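# Slide butter cartons down the shelf's good sloped lanes

## Task

A shelf has five sloped lanes down which cartons slide to a stop at the lower end; two lanes are secretly sticky from a dried spill and look the same as the rest. Using the three butter cartons, end with one carton resting at the bottom stop of every non-sticky lane. Cartons may be released on any lane, but one released while lying level will tip onto the slope and may be judged a drop. A carton that stays put only because the robot holds it does not count. Finish with both grippers open and withdrawn from the cartons.

## Robot and tools

Robot: two xArm7 arms with parallel grippers, named left_arm and right_arm. These are labels only; left_arm sits on the +y side. Bases in the scene frame: left_arm at (+0.044, +0.309, 0) m, right_arm at (+0.039, -0.270, 0) m, both facing roughly +x.

Scene frame: origin on the table top midway between the arms, +x out over the table, +z up. Every reported gripper position (metres), quaternion (wxyz) and velocity uses this frame. Reported hand positions can be a little wrong, worse at long reach.

Gripper axes: fingers point along the gripper's +z and close along its y. The reported position is the pinch point between closed pads, about 2 cm short of the fingertips; closing pushes the tips roughly 10 mm further along +z.

The command row (shared by execute_actions and move): always 14 numbers, each in [-1, 1], even if one arm stays still. Order: left_arm dx, dy, dz, rx, ry, rz, opening, then right_arm dx, dy, dz, rx, ry, rz, opening. dx..rz are an offset, not a pose: a displacement from the gripper's measured pose at the start of the action (for a call's first action, the last pose a result showed), expressed in that gripper's own axes. Scale: 1.0 = 0.6 m of translation or 180 degrees of rotation; rx, ry, rz form one rotation vector. Opening is absolute, not an offset: +1 fully open (0.084 m), -1 closed.

execute_actions(actions): a list of actions; each action is a table of up to 15 rows, one per 1/30 s step, 15 steps per action. A short table repeats its final row. Every row is measured from the action's start pose, not from the row before. Each step the commanded pose is clipped to within 70 mm and 16 degrees of the measured pose, so big offsets need several actions; afterwards the arm heads only to its last clipped pose. An empty list just returns the state and images.

move(target, speed, blocking): target is one 14-number row as above (offsets from the last reported pose; opening absolute, sent at the start). Both grippers travel in straight lines and finish together, 0.5 to 10 s; longer paths are cut off at 10 s. speed is the top path speed in m/s, 0.002 to 0.5 (default 0.25); turning is capped at twice that in rad/s. The path ignores obstacles and the other arm, and the gripper may lag, drift, or overshoot the speed, particularly near full reach. Faster contact or a target set deeper past contact means a harder hit. With blocking=false you get a result after 0.5 s; until a result shows the move over, other moves and execute_actions are refused, so use wait or stop.

wait(seconds): 0 to 10; arms hold their last command, a running move continues. stop(): brakes a running move (needs stopping distance; fingers keep moving). zoom_image(camera, region): region [x0, y0, x1, y1] in image pixels, at most 504 by 504, origin top-left; cameras cam_head_left, cam_head_right, cam_high, cam_low, cam_left_wrist, cam_right_wrist, all 504x504. read_manual(section) only gives licence text. finished_scene(scene): pass the current scene number; irreversible; the goal must already hold and keep holding.

Results: a state line per arm (pose, velocities), grip_measured (finger opening on the command scale), Hand target lines (where the controller now drives each gripper), and images. A move also adds a move: line giving its ending (done, off_target, moving, held, fault) and active limits, plus each gripper's distance from its target; if only one arm is named the other finished fine. held ending = a check blocked that arm's final step; limits=paced = the sent pose was clipped; limits=held = some steps were blocked, after which the arm may surge faster than speed. A pose unreachable line means the clearance check altered or blocked that arm's command. Camera lines appear when calibration differs.

Gripping: to hold, keep commanding an opening well under grip_measured; more margin means more squeeze (about 24 N per pad up to ~6 cm wide). Re-sending the read grip_measured keeps light pressure; wider items may slip. Fast closing can squeeze too hard.

Order of work: look at the shelf and cartons, grasp a carton, tilt it to match the lane slope (never release it level), set it into a lane, release, and watch whether it slides to the bottom stop. If it stalls, that lane is sticky; recover the carton and try another lane. At the end each good lane must hold a carton at its stop on its own; open both grippers and back away.

Avoid: dropping cartons or knocking anything off the table (fails the task); slams, hard pushes, arms touching each other. Joint load limits (N m): waist 46, shoulder 46, upper arm roll 27.6, elbow 27.6, forearm roll 27.6, wrist pitch 18.4, wrist roll 18.4, held weight included; reaching one stops the arm, backs the joint off and pauses it 10 s, skipping the rest of the call. Holding loads heats motors: MOTOR HOT from 65 °C, braking stop at 80 °C. Occasional tugs on held parts or pushes on loose objects may occur. The robot holds your last command while you think, so for an idle arm send the offset back to its wanted pose first, then zeros, with the desired opening.

Each tool is called after "Request:" by a JSON object that holds its "method" and its "body", one argument or row to a line.

## Session

Request:
{"method": "execute_actions", "body": {
  "actions": []
}}

Scene clock: 0.00 s.
left_arm: end_effector_position=(-0.2526, +0.6054, +0.3967) grip_measured=+1.00 end_effector_quat_wxyz=(-0.393, -0.417, +0.708, -0.413) end_effector_velocity=(-0.000, -0.000, +0.000) end_effector_angular_velocity=(+0.001, +0.001, +0.001) | right_arm: end_effector_position=(-0.2281, -0.8521, +0.2889) grip_measured=+1.00 end_effector_quat_wxyz=(+0.133, +0.732, +0.639, -0.196) end_effector_velocity=(+0.000, +0.000, -0.000) end_effector_angular_velocity=(+0.002, -0.001, -0.000)
Joint positions: left_arm=[ 2.322  0.519 -0.475  1.922  0.981  2.489 -2.056  0.084] | right_arm=[-1.885  0.219 -0.161  1.384  0.196  0.707  2.7    0.084]
Joint velocities: left_arm=[ 0.    -0.     0.     0.001  0.    -0.    -0.     0.   ] | right_arm=[-0.    -0.     0.001  0.    -0.001  0.002  0.001 -0.   ]
Hand target (left_arm): -0.253, +0.605, +0.397; -0.393, -0.417, +0.708, -0.413
Hand target (right_arm): -0.228, -0.852, +0.289; +0.133, +0.732, +0.639, -0.196

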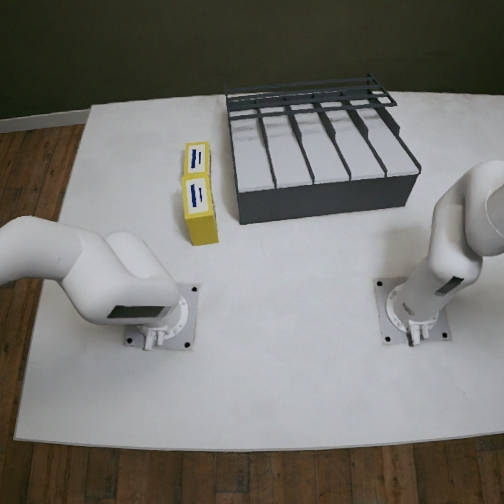

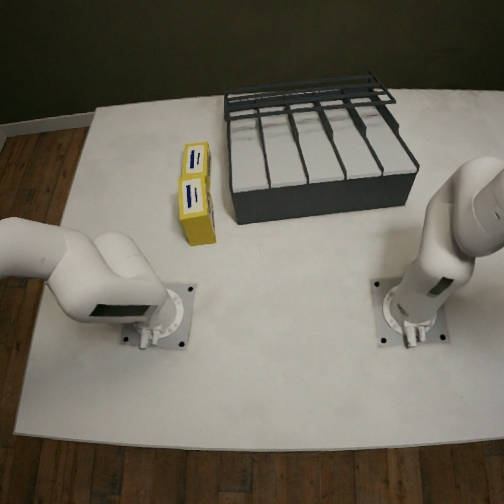

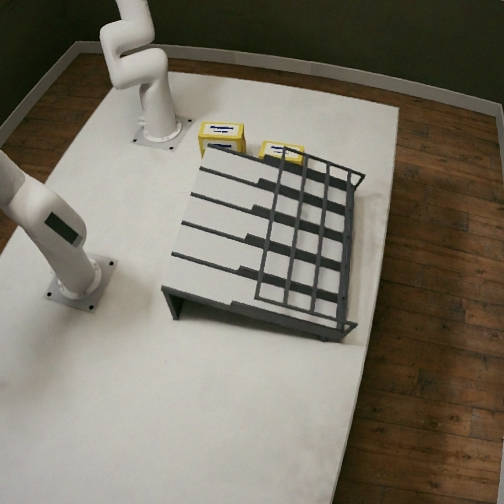

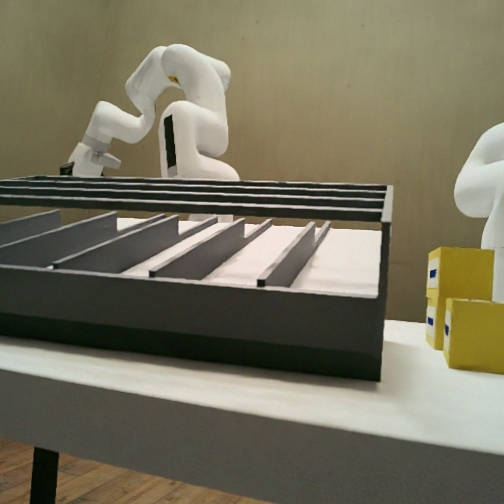

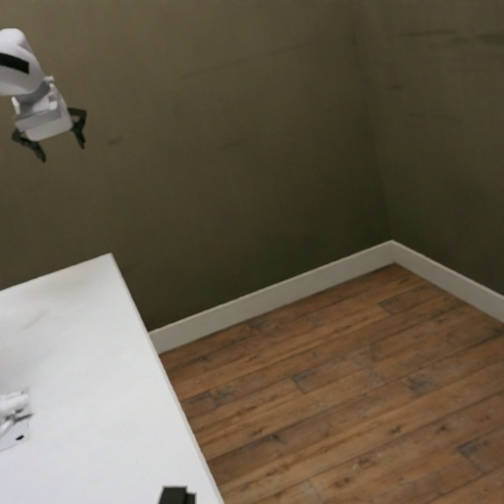

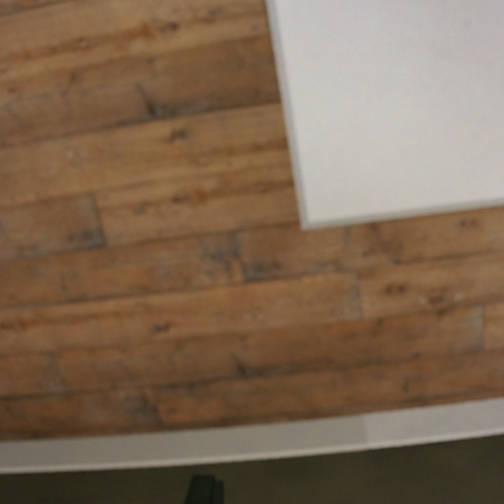

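Request:
{"method": "zoom_image", "body": {
  "camera": "cam_head_left",
  "region": [150, 60, 450, 270]
}}

Request:
{"method": "zoom_image", "body": {
  "camera": "cam_high",
  "region": [140, 100, 400, 360]
}}

Region (150, 60, 450, 270) of cam_head_left's 504x504 image, scaled by 1.680, with more detail than that image has; it fills the top 353 rows of this view, and the rest is white.

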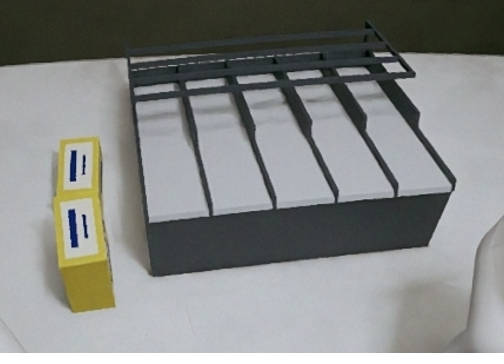

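Region (140, 100, 400, 360) of cam_high's 504x504 image, scaled by 1.938, with more detail than that image has.

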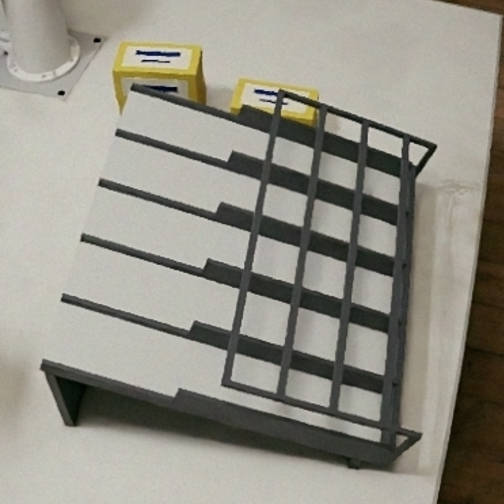

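Request:
{"method": "move", "body": {
  "target": [-0.375,-0.576,-0.078,-0.277,-0.288,0.27,1,0,0,0,0,0,0,1],
  "speed": 0.4
}}

Scene clock: 56.83 s.
left_arm: end_effector_position=(+0.1494, +0.6011, +0.2972) grip_measured=+1.00 end_effector_quat_wxyz=(-0.002, -0.046, +0.999, -0.000) end_effector_velocity=(+0.003, -0.000, -0.000) end_effector_angular_velocity=(+0.006, -0.002, -0.007) | right_arm: end_effector_position=(-0.2281, -0.8521, +0.2889) grip_measured=+1.00 end_effector_quat_wxyz=(+0.133, +0.732, +0.639, -0.196) end_effector_velocity=(-0.001, +0.000, -0.000) end_effector_angular_velocity=(+0.000, +0.000, -0.003)
Joint positions: left_arm=[ 2.066 -0.712 -0.556  0.809 -0.351  1.451 -1.638  0.084] | right_arm=[-1.885  0.219 -0.161  1.384  0.196  0.707  2.7    0.084]
Joint velocities: left_arm=[-0.006 -0.005 -0.002 -0.004 -0.006 -0.006  0.001  0.   ] | right_arm=[-0.001  0.001 -0.002  0.    -0.001 -0.     0.001  0.   ]
Hand target (left_arm): +0.150, +0.601, +0.297; -0.002, -0.046, +0.999, -0.000
Hand target (right_arm): -0.228, -0.852, +0.289; +0.133, +0.732, +0.639, -0.196
Off the commanded pose (left_arm): 0.002 m, 0 deg.
Off the commanded pose (right_arm): 0.000 m, 0 deg.
move: done
camera_calibration (this result's frames):
cam_left_wrist: T_world_to_cam=[[-0.105279, 0.994351, 0.0134954, -0.557552], [0.994309, 0.105033, 0.0178096, -0.15022], [0.0162916, 0.0152936, -0.99975, 0.416728], [0, 0, 0, 1]] pos_world=[0.0838772, 0.563807, 0.426823]
cam_right_wrist: T_world_to_cam=[[0.980722, -0.169259, -0.097653, 0.144805], [-0.107056, -0.883457, 0.456117, -0.84096], [-0.163474, -0.43687, -0.884546, -0.0233505], [0, 0, 0, 1]] pos_world=[-0.23586, -0.728643, 0.377062]

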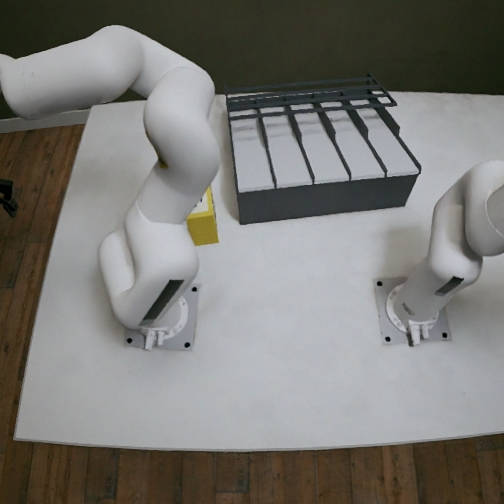

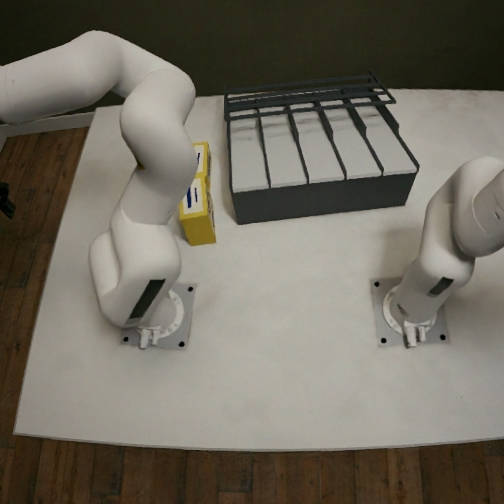

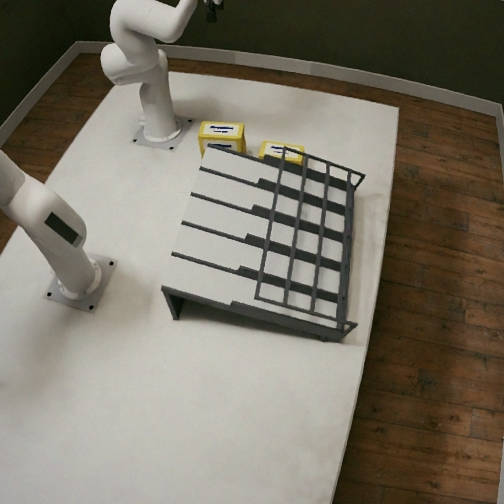

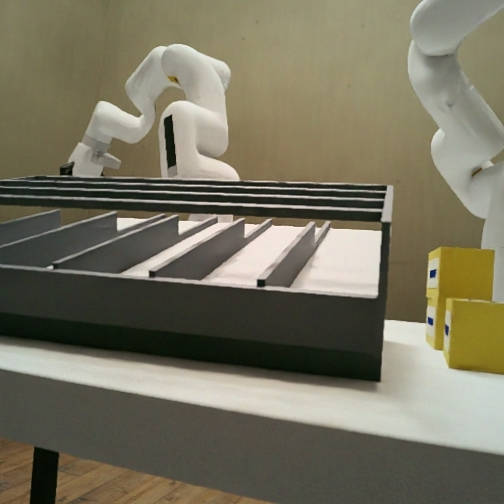

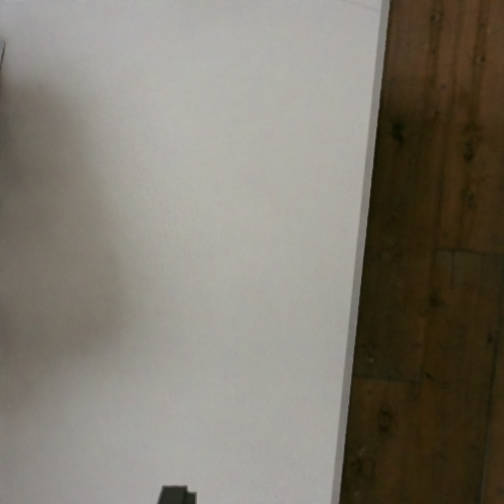

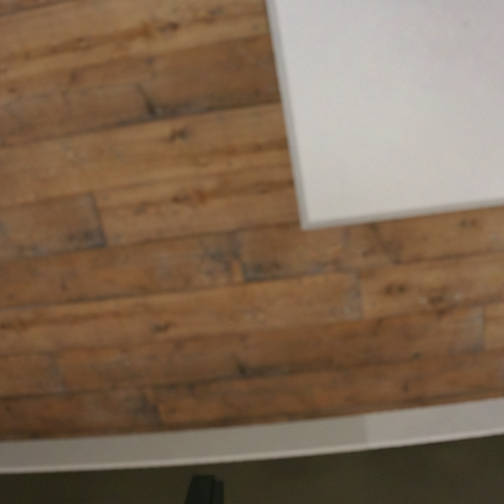

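Request:
{"method": "move", "body": {
  "target": [-0.177,-0.669,0.05,0,0,0,1,0,0,0,0,0,0,1],
  "speed": 0.4
}}

Scene clock: 67.20 s.
left_arm: end_effector_position=(+0.2922, +0.2121, +0.2673) grip_measured=+1.00 end_effector_quat_wxyz=(-0.001, -0.046, +0.999, -0.002) end_effector_velocity=(+0.001, -0.002, -0.000) end_effector_angular_velocity=(+0.005, -0.001, -0.004) | right_arm: end_effector_position=(-0.2281, -0.8521, +0.2889) grip_measured=+1.00 end_effector_quat_wxyz=(+0.133, +0.732, +0.639, -0.196) end_effector_velocity=(-0.001, +0.001, -0.001) end_effector_angular_velocity=(+0.001, +0.000, -0.002)
Joint positions: left_arm=[ 1.466 -1.651 -0.703  0.744 -0.907  2.186 -2.406  0.084] | right_arm=[-1.885  0.219 -0.161  1.384  0.196  0.707  2.7    0.084]
Joint velocities: left_arm=[-0.003 -0.004 -0.003  0.005 -0.005  0.001 -0.004  0.   ] | right_arm=[-0.002 -0.     0.    -0.001 -0.    -0.001 -0.     0.   ]
Hand target (left_arm): +0.292, +0.212, +0.267; -0.001, -0.045, +0.999, -0.001
Hand target (right_arm): -0.228, -0.852, +0.289; +0.133, +0.732, +0.639, -0.196
Off the commanded pose (left_arm): 0.001 m, 0 deg.
Off the commanded pose (right_arm): 0.000 m, 0 deg.
move: done; limits=paced
camera_calibration (this result's frames):
cam_left_wrist: T_world_to_cam=[[-0.104137, 0.994505, 0.0107322, -0.154966], [0.994408, 0.103924, 0.0187662, -0.250872], [0.0175478, 0.0126264, -0.999766, 0.390695], [0, 0, 0, 1]] pos_world=[0.226476, 0.175254, 0.396975]
cam_right_wrist: T_world_to_cam=[[0.980722, -0.169259, -0.0976531, 0.144805], [-0.107055, -0.883457, 0.456117, -0.84096], [-0.163474, -0.43687, -0.884546, -0.0233505], [0, 0, 0, 1]] pos_world=[-0.23586, -0.728643, 0.377062]

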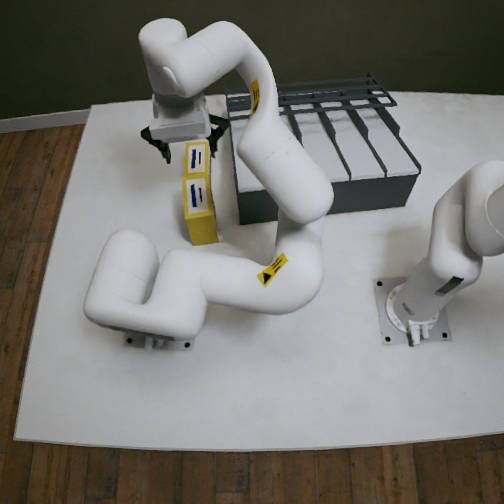

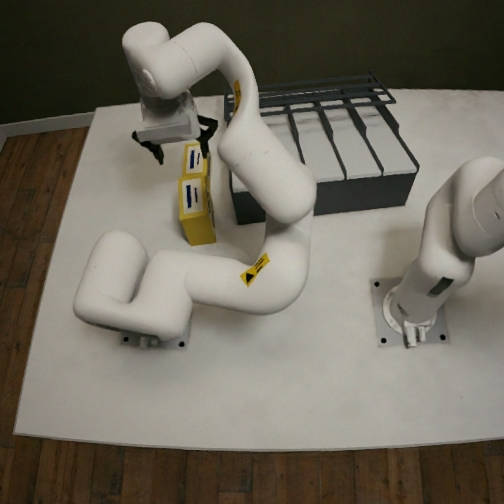

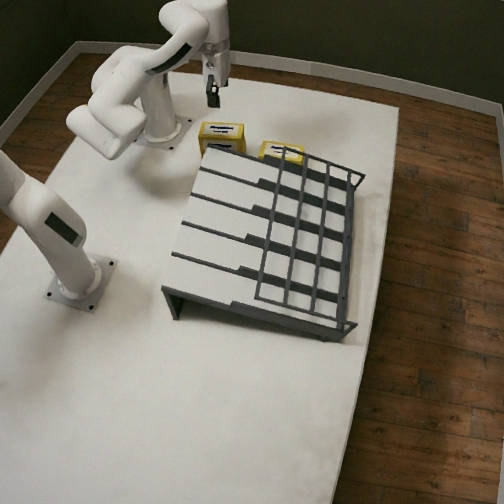

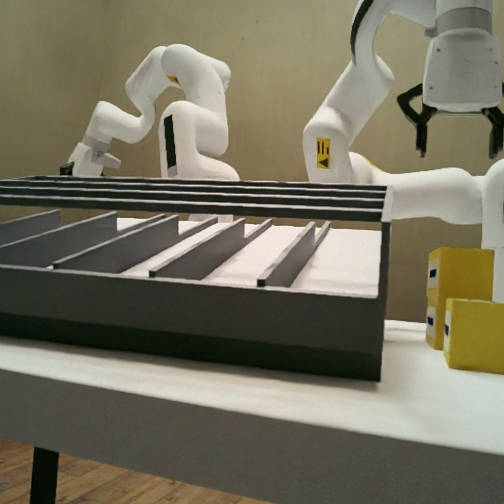

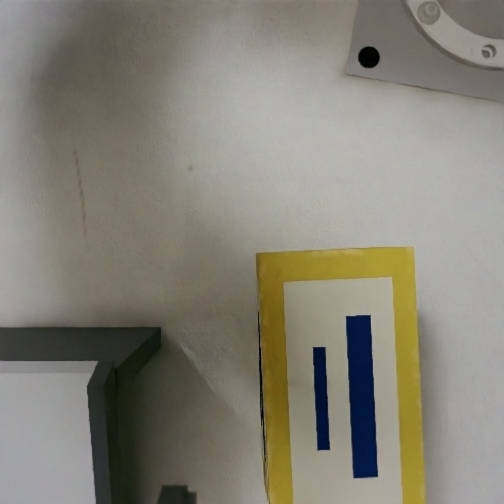

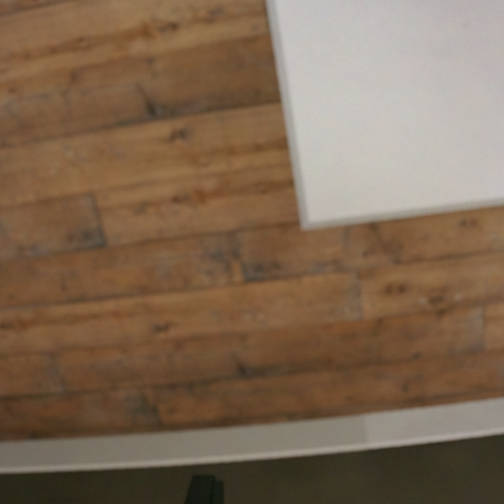

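Request:
{"method": "move", "body": {
  "target": [0.23,0.99,-0.05,0,0,0,1,0,0,0,0,0,0,1],
  "speed": 0.4
}}

Request:
{"method": "move", "body": {
  "target": [-0.5,0.1,0,0,0,0,1,0,0,0,0,0,0,1],
  "speed": 0.4
}}

Scene clock: 85.17 s.
left_arm: end_effector_position=(+0.0996, +0.7897, +0.2968) grip_measured=+1.00 end_effector_quat_wxyz=(-0.003, -0.046, +0.999, -0.001) end_effector_velocity=(-0.003, +0.001, -0.001) end_effector_angular_velocity=(-0.008, +0.001, +0.005) | right_arm: end_effector_position=(-0.2281, -0.8521, +0.2889) grip_measured=+1.00 end_effector_quat_wxyz=(+0.133, +0.732, +0.639, -0.196) end_effector_velocity=(-0.001, +0.001, +0.000) end_effector_angular_velocity=(+0.001, +0.001, -0.002)
Joint positions: left_arm=[ 2.296  0.025 -0.777  1.336  0.023  1.322 -1.795  0.084] | right_arm=[-1.885  0.219 -0.161  1.384  0.196  0.707  2.7    0.084]
Joint velocities: left_arm=[-0.001  0.014  0.001  0.011  0.011  0.009 -0.007  0.   ] | right_arm=[-0.001 -0.    -0.001  0.    -0.001  0.    -0.    -0.   ]
Hand target (left_arm): +0.099, +0.790, +0.297; -0.003, -0.046, +0.999, -0.002
Hand target (right_arm): -0.228, -0.852, +0.289; +0.133, +0.732, +0.639, -0.196
Off the commanded pose (left_arm): 0.002 m, 0 deg.
Off the commanded pose (right_arm): 0.000 m, 0 deg.
move: done; limits=paced
camera_calibration (this result's frames):
cam_left_wrist: T_world_to_cam=[[-0.105242, 0.994367, 0.0125739, -0.75004], [0.994344, 0.105042, 0.0156704, -0.119933], [0.0142613, 0.014152, -0.999798, 0.41545], [0, 0, 0, 1]] pos_world=[0.0343939, 0.752533, 0.426677]
cam_right_wrist: T_world_to_cam=[[0.980722, -0.169259, -0.097653, 0.144805], [-0.107056, -0.883457, 0.456117, -0.84096], [-0.163474, -0.43687, -0.884546, -0.0233504], [0, 0, 0, 1]] pos_world=[-0.23586, -0.728643, 0.377062]

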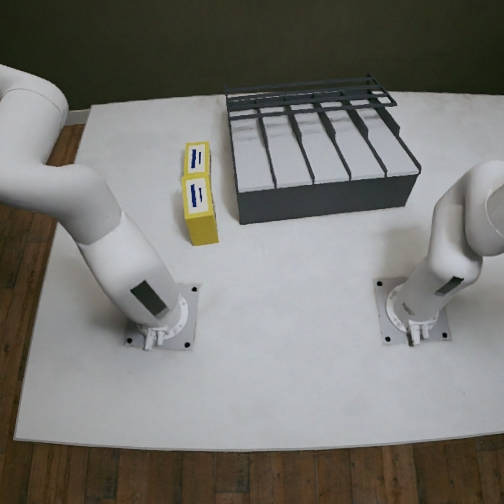

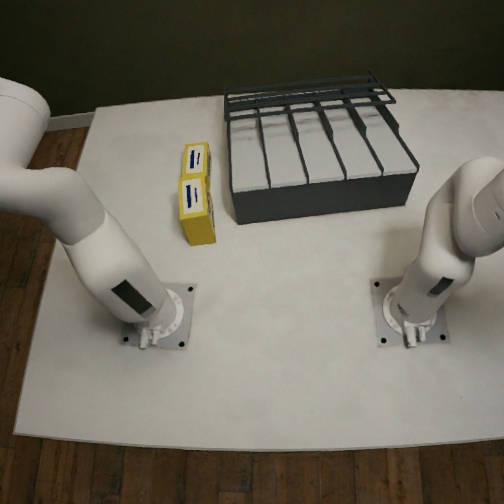

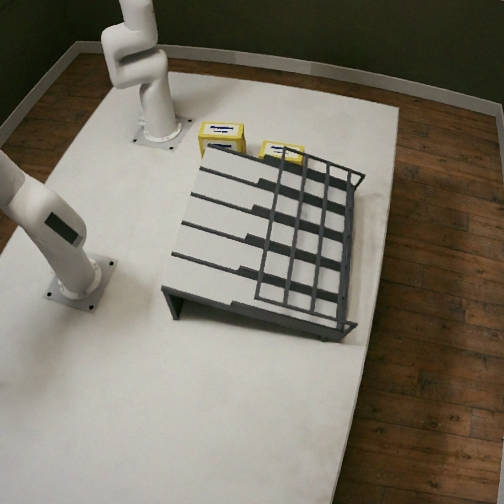

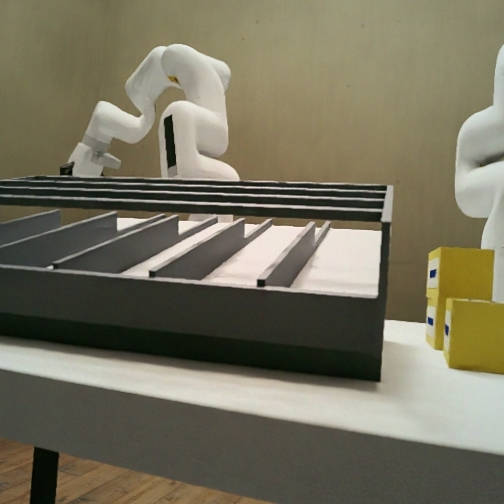

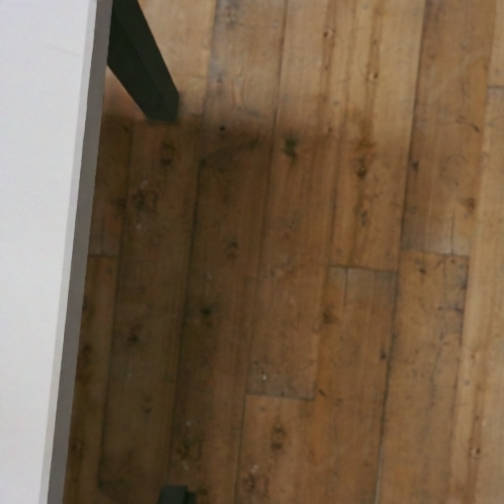

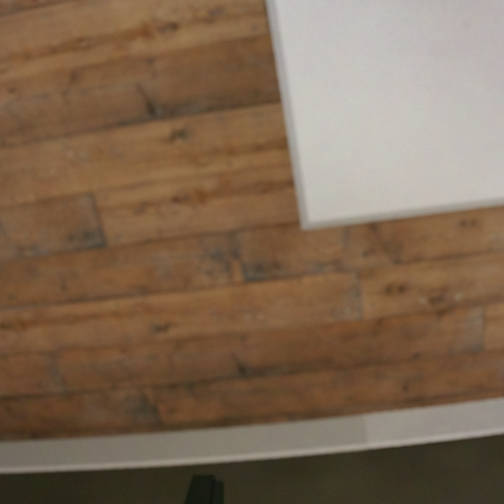

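Scene clock: 86.80 s.
left_arm: end_effector_position=(+0.3935, +0.8763, +0.2950) grip_measured=+1.00 end_effector_quat_wxyz=(+0.004, -0.044, +0.999, +0.010) end_effector_velocity=(+0.003, +0.002, -0.002) end_effector_angular_velocity=(-0.002, +0.005, -0.008) | right_arm: end_effector_position=(-0.2281, -0.8521, +0.2889) grip_measured=+1.00 end_effector_quat_wxyz=(+0.133, +0.732, +0.639, -0.196) end_effector_velocity=(+0.001, -0.001, -0.000) end_effector_angular_velocity=(-0.001, +0.000, +0.001)
Joint positions: left_arm=[ 1.265  0.969 -0.741  2.685  0.618  1.794 -2.35   0.084] | right_arm=[-1.885  0.219 -0.161  1.384  0.196  0.707  2.7    0.084]
Joint velocities: left_arm=[-0.133  0.105  0.094  0.262 -0.004  0.095  0.074 -0.   ] | right_arm=[ 0.001  0.001 -0.     0.     0.001 -0.001 -0.    -0.   ]
Hand target (left_arm): +0.393, +0.877, +0.295; +0.004, -0.044, +0.999, +0.010
Hand target (right_arm): -0.228, -0.852, +0.289; +0.133, +0.732, +0.639, -0.196
Off the commanded pose (left_arm): 0.001 m, 1 deg.
Off the commanded pose (right_arm): 0.000 m, 0 deg.
elbow stopped short (left arm): the move would have taken joint 4 (elbow) straighter than the controller allows; a more bent joint 4 avoids this.
move: done; limits=paced
camera_calibration (this result's frames):
cam_left_wrist: T_world_to_cam=[[-0.101919, 0.994232, 0.0333881, -0.812574], [0.994456, 0.100953, 0.0294309, -0.421686], [0.0258905, 0.0362026, -0.999009, 0.384073], [0, 0, 0, 1]] pos_world=[0.326588, 0.836553, 0.423233]
cam_right_wrist: T_world_to_cam=[[0.980722, -0.169259, -0.097653, 0.144805], [-0.107055, -0.883457, 0.456117, -0.84096], [-0.163474, -0.43687, -0.884546, -0.0233505], [0, 0, 0, 1]] pos_world=[-0.23586, -0.728643, 0.377062]

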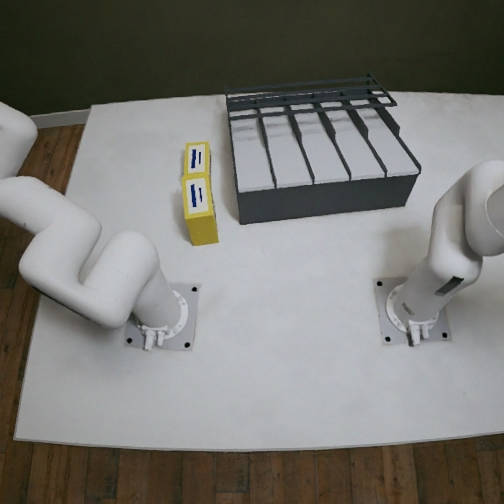

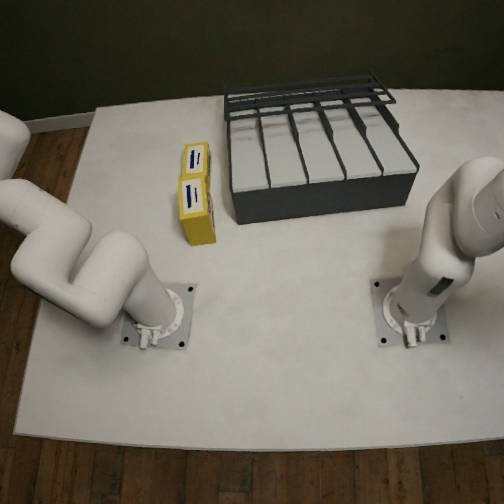

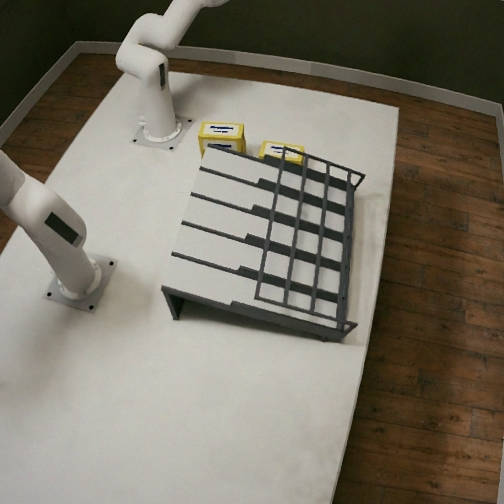

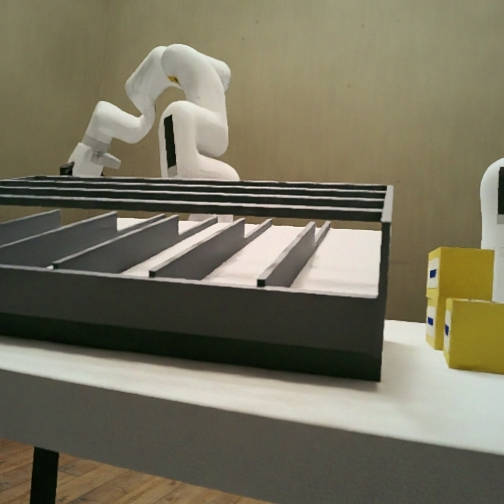

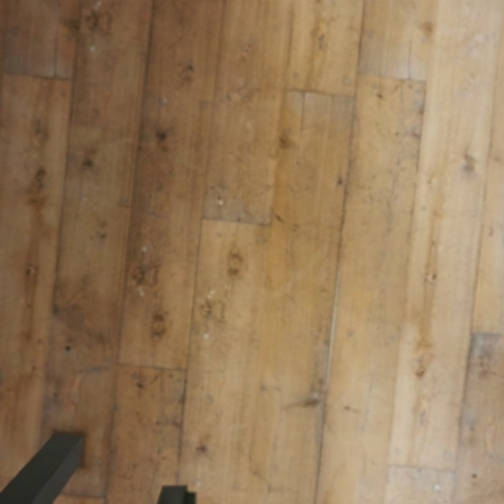

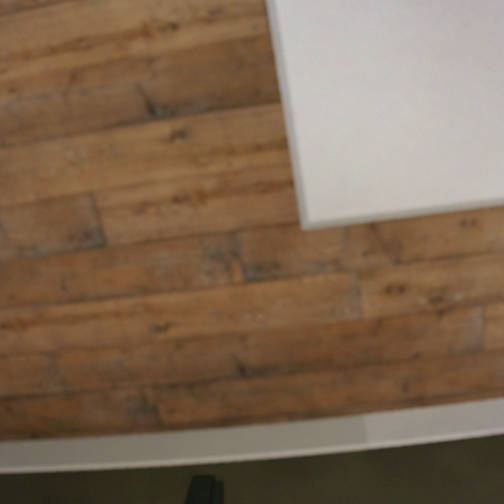

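Request:
{"method": "move", "body": {
  "target": [-0.03,-0.99,0.05,0,0,0,1,0,0,0,0,0,0,1],
  "speed": 0.4
}}

Scene clock: 96.07 s.
left_arm: end_effector_position=(+0.4654, +0.2902, +0.2532) grip_measured=+1.00 end_effector_quat_wxyz=(+0.004, -0.049, +0.999, +0.009) end_effector_velocity=(+0.000, -0.013, -0.001) end_effector_angular_velocity=(+0.008, +0.000, -0.021) | right_arm: end_effector_position=(-0.2281, -0.8521, +0.2889) grip_measured=+1.00 end_effector_quat_wxyz=(+0.133, +0.732, +0.639, -0.196) end_effector_velocity=(+0.002, -0.000, -0.000) end_effector_angular_velocity=(-0.000, -0.002, +0.001)
Joint positions: left_arm=[ 1.359 -0.531 -1.131  1.016 -0.481  1.283 -2.884  0.084] | right_arm=[-1.885  0.219 -0.161  1.384  0.196  0.707  2.7    0.084]
Joint velocities: left_arm=[-0.018 -0.009 -0.013  0.001 -0.003 -0.001 -0.007 -0.   ] | right_arm=[ 0.001 -0.001  0.001 -0.001  0.002  0.001  0.    -0.   ]
Hand target (left_arm): +0.466, +0.288, +0.253; +0.004, -0.047, +0.999, +0.009
Hand target (right_arm): -0.228, -0.852, +0.289; +0.133, +0.732, +0.639, -0.196
Off the commanded pose (left_arm): 0.004 m, 0 deg.
Off the commanded pose (right_arm): 0.000 m, 0 deg.
move: off_target (left_arm); limits=paced
camera_calibration (this result's frames):
cam_left_wrist: T_world_to_cam=[[-0.110256, 0.993413, 0.0312243, -0.216486], [0.993558, 0.109336, 0.0297955, -0.434912], [0.0261853, 0.0343083, -0.999068, 0.362057], [0, 0, 0, 1]] pos_world=[0.398761, 0.25019, 0.381437]
cam_right_wrist: T_world_to_cam=[[0.980722, -0.169258, -0.0976531, 0.144805], [-0.107055, -0.883457, 0.456117, -0.84096], [-0.163474, -0.43687, -0.884546, -0.0233506], [0, 0, 0, 1]] pos_world=[-0.23586, -0.728643, 0.377062]

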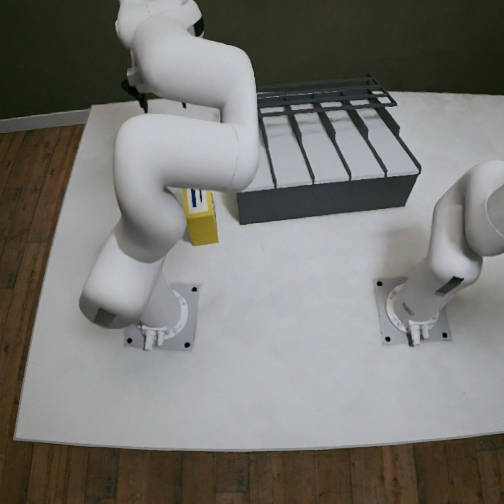

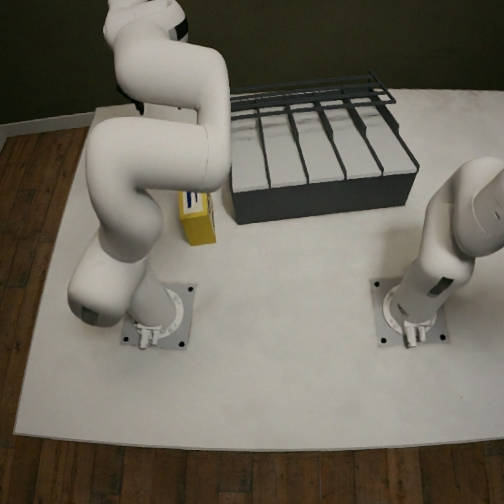

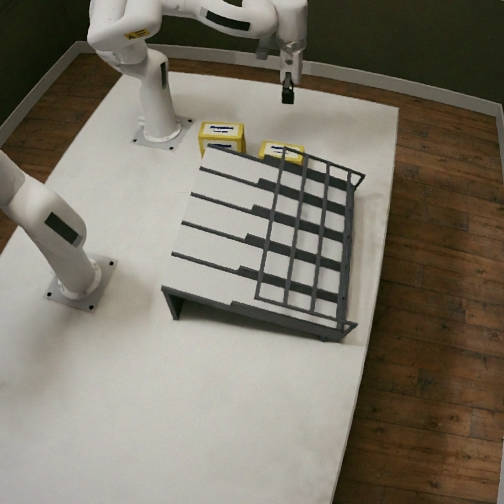

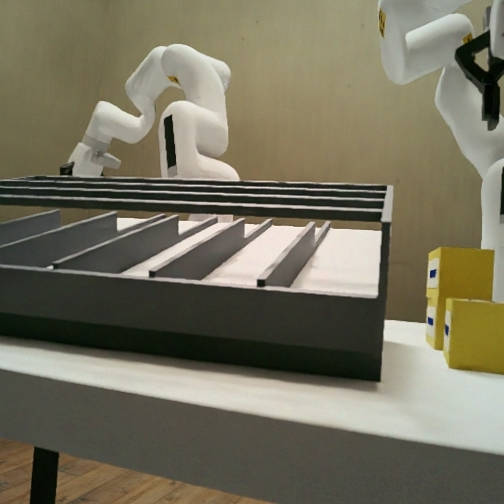

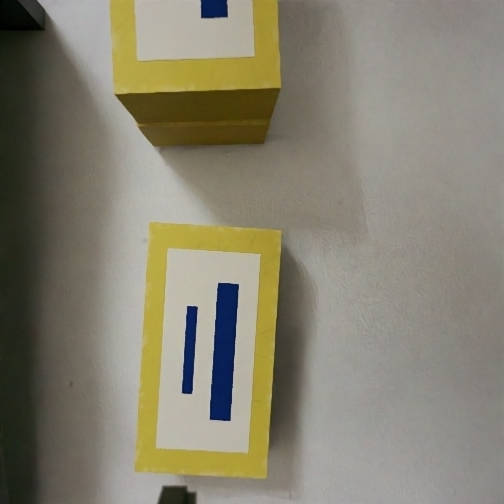

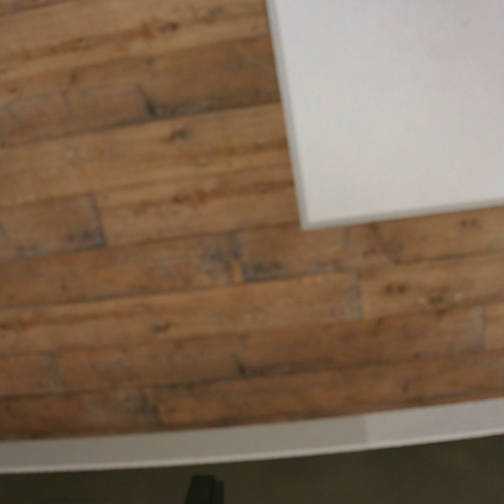

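Request:
{"method": "move", "body": {
  "target": [0.02,-0.075,0.2,0,0,0,1,0,0,0,0,0,0,1]
}}

Scene clock: 108.90 s.
left_arm: end_effector_position=(+0.4585, +0.2471, +0.1326) grip_measured=+1.00 end_effector_quat_wxyz=(+0.004, -0.049, +0.999, +0.009) end_effector_velocity=(-0.001, -0.002, -0.002) end_effector_angular_velocity=(+0.000, +0.004, -0.003) | right_arm: end_effector_position=(-0.2281, -0.8521, +0.2889) grip_measured=+1.00 end_effector_quat_wxyz=(+0.133, +0.732, +0.639, -0.196) end_effector_velocity=(-0.000, +0.000, +0.000) end_effector_angular_velocity=(-0.001, -0.001, -0.001)
Joint positions: left_arm=[ 1.447 -0.51  -1.461  0.805 -0.611  0.956 -2.932  0.084] | right_arm=[-1.885  0.219 -0.161  1.384  0.196  0.707  2.7    0.084]
Joint velocities: left_arm=[ 0.004  0.001 -0.01  -0.001 -0.001 -0.002 -0.    -0.   ] | right_arm=[-0.001 -0.001  0.    -0.     0.001 -0.     0.    -0.   ]
Hand target (left_arm): +0.458, +0.247, +0.132; +0.004, -0.049, +0.999, +0.009
Hand target (right_arm): -0.228, -0.852, +0.289; +0.133, +0.732, +0.639, -0.196
Off the commanded pose (left_arm): 0.001 m, 0 deg.
Off the commanded pose (right_arm): 0.000 m, 0 deg.
move: done
camera_calibration (this result's frames):
cam_left_wrist: T_world_to_cam=[[-0.111114, 0.99328, 0.0323803, -0.170407], [0.993456, 0.110149, 0.0302008, -0.420019], [0.0264312, 0.0355242, -0.999019, 0.242841], [0, 0, 0, 1]] pos_world=[0.391918, 0.2069, 0.260806]
cam_right_wrist: T_world_to_cam=[[0.980722, -0.169259, -0.097653, 0.144805], [-0.107055, -0.883457, 0.456117, -0.84096], [-0.163474, -0.43687, -0.884546, -0.0233506], [0, 0, 0, 1]] pos_world=[-0.23586, -0.728643, 0.377062]

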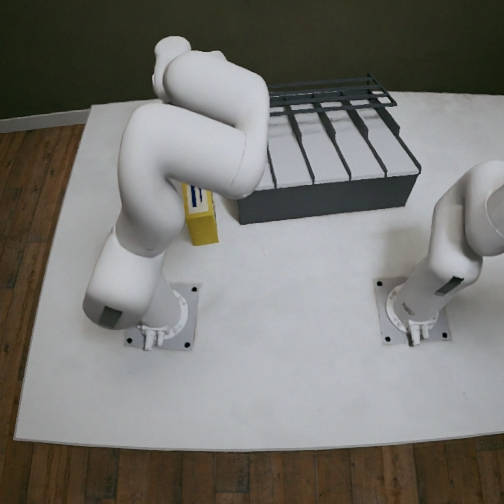

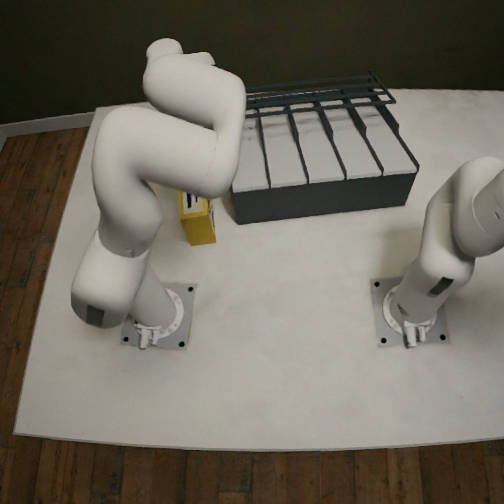

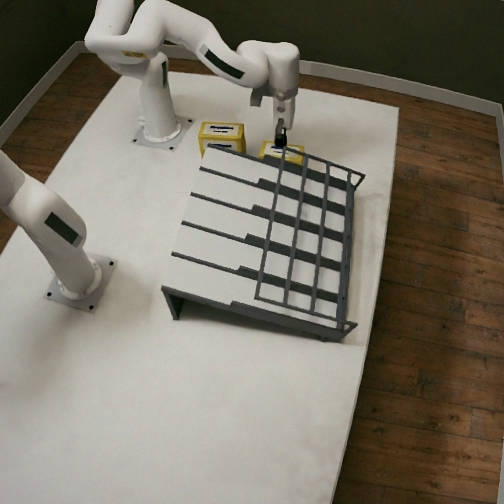

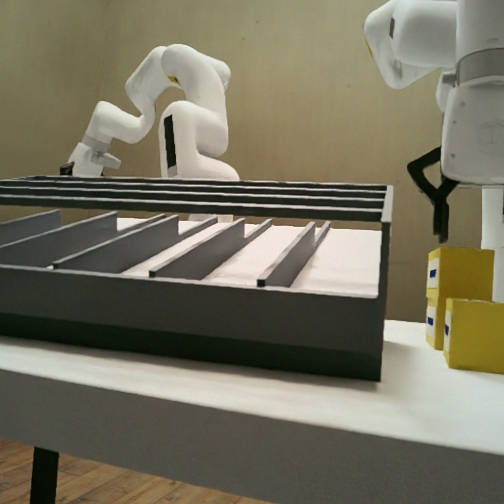

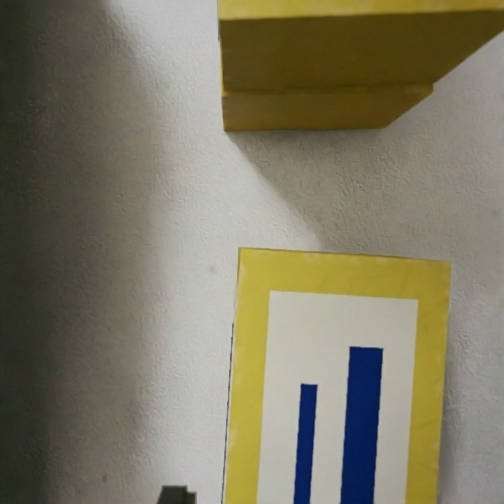

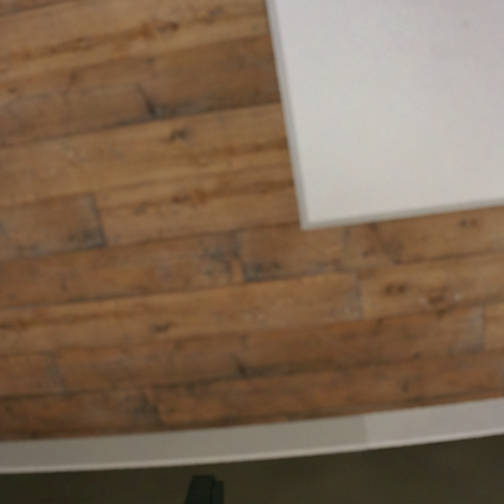

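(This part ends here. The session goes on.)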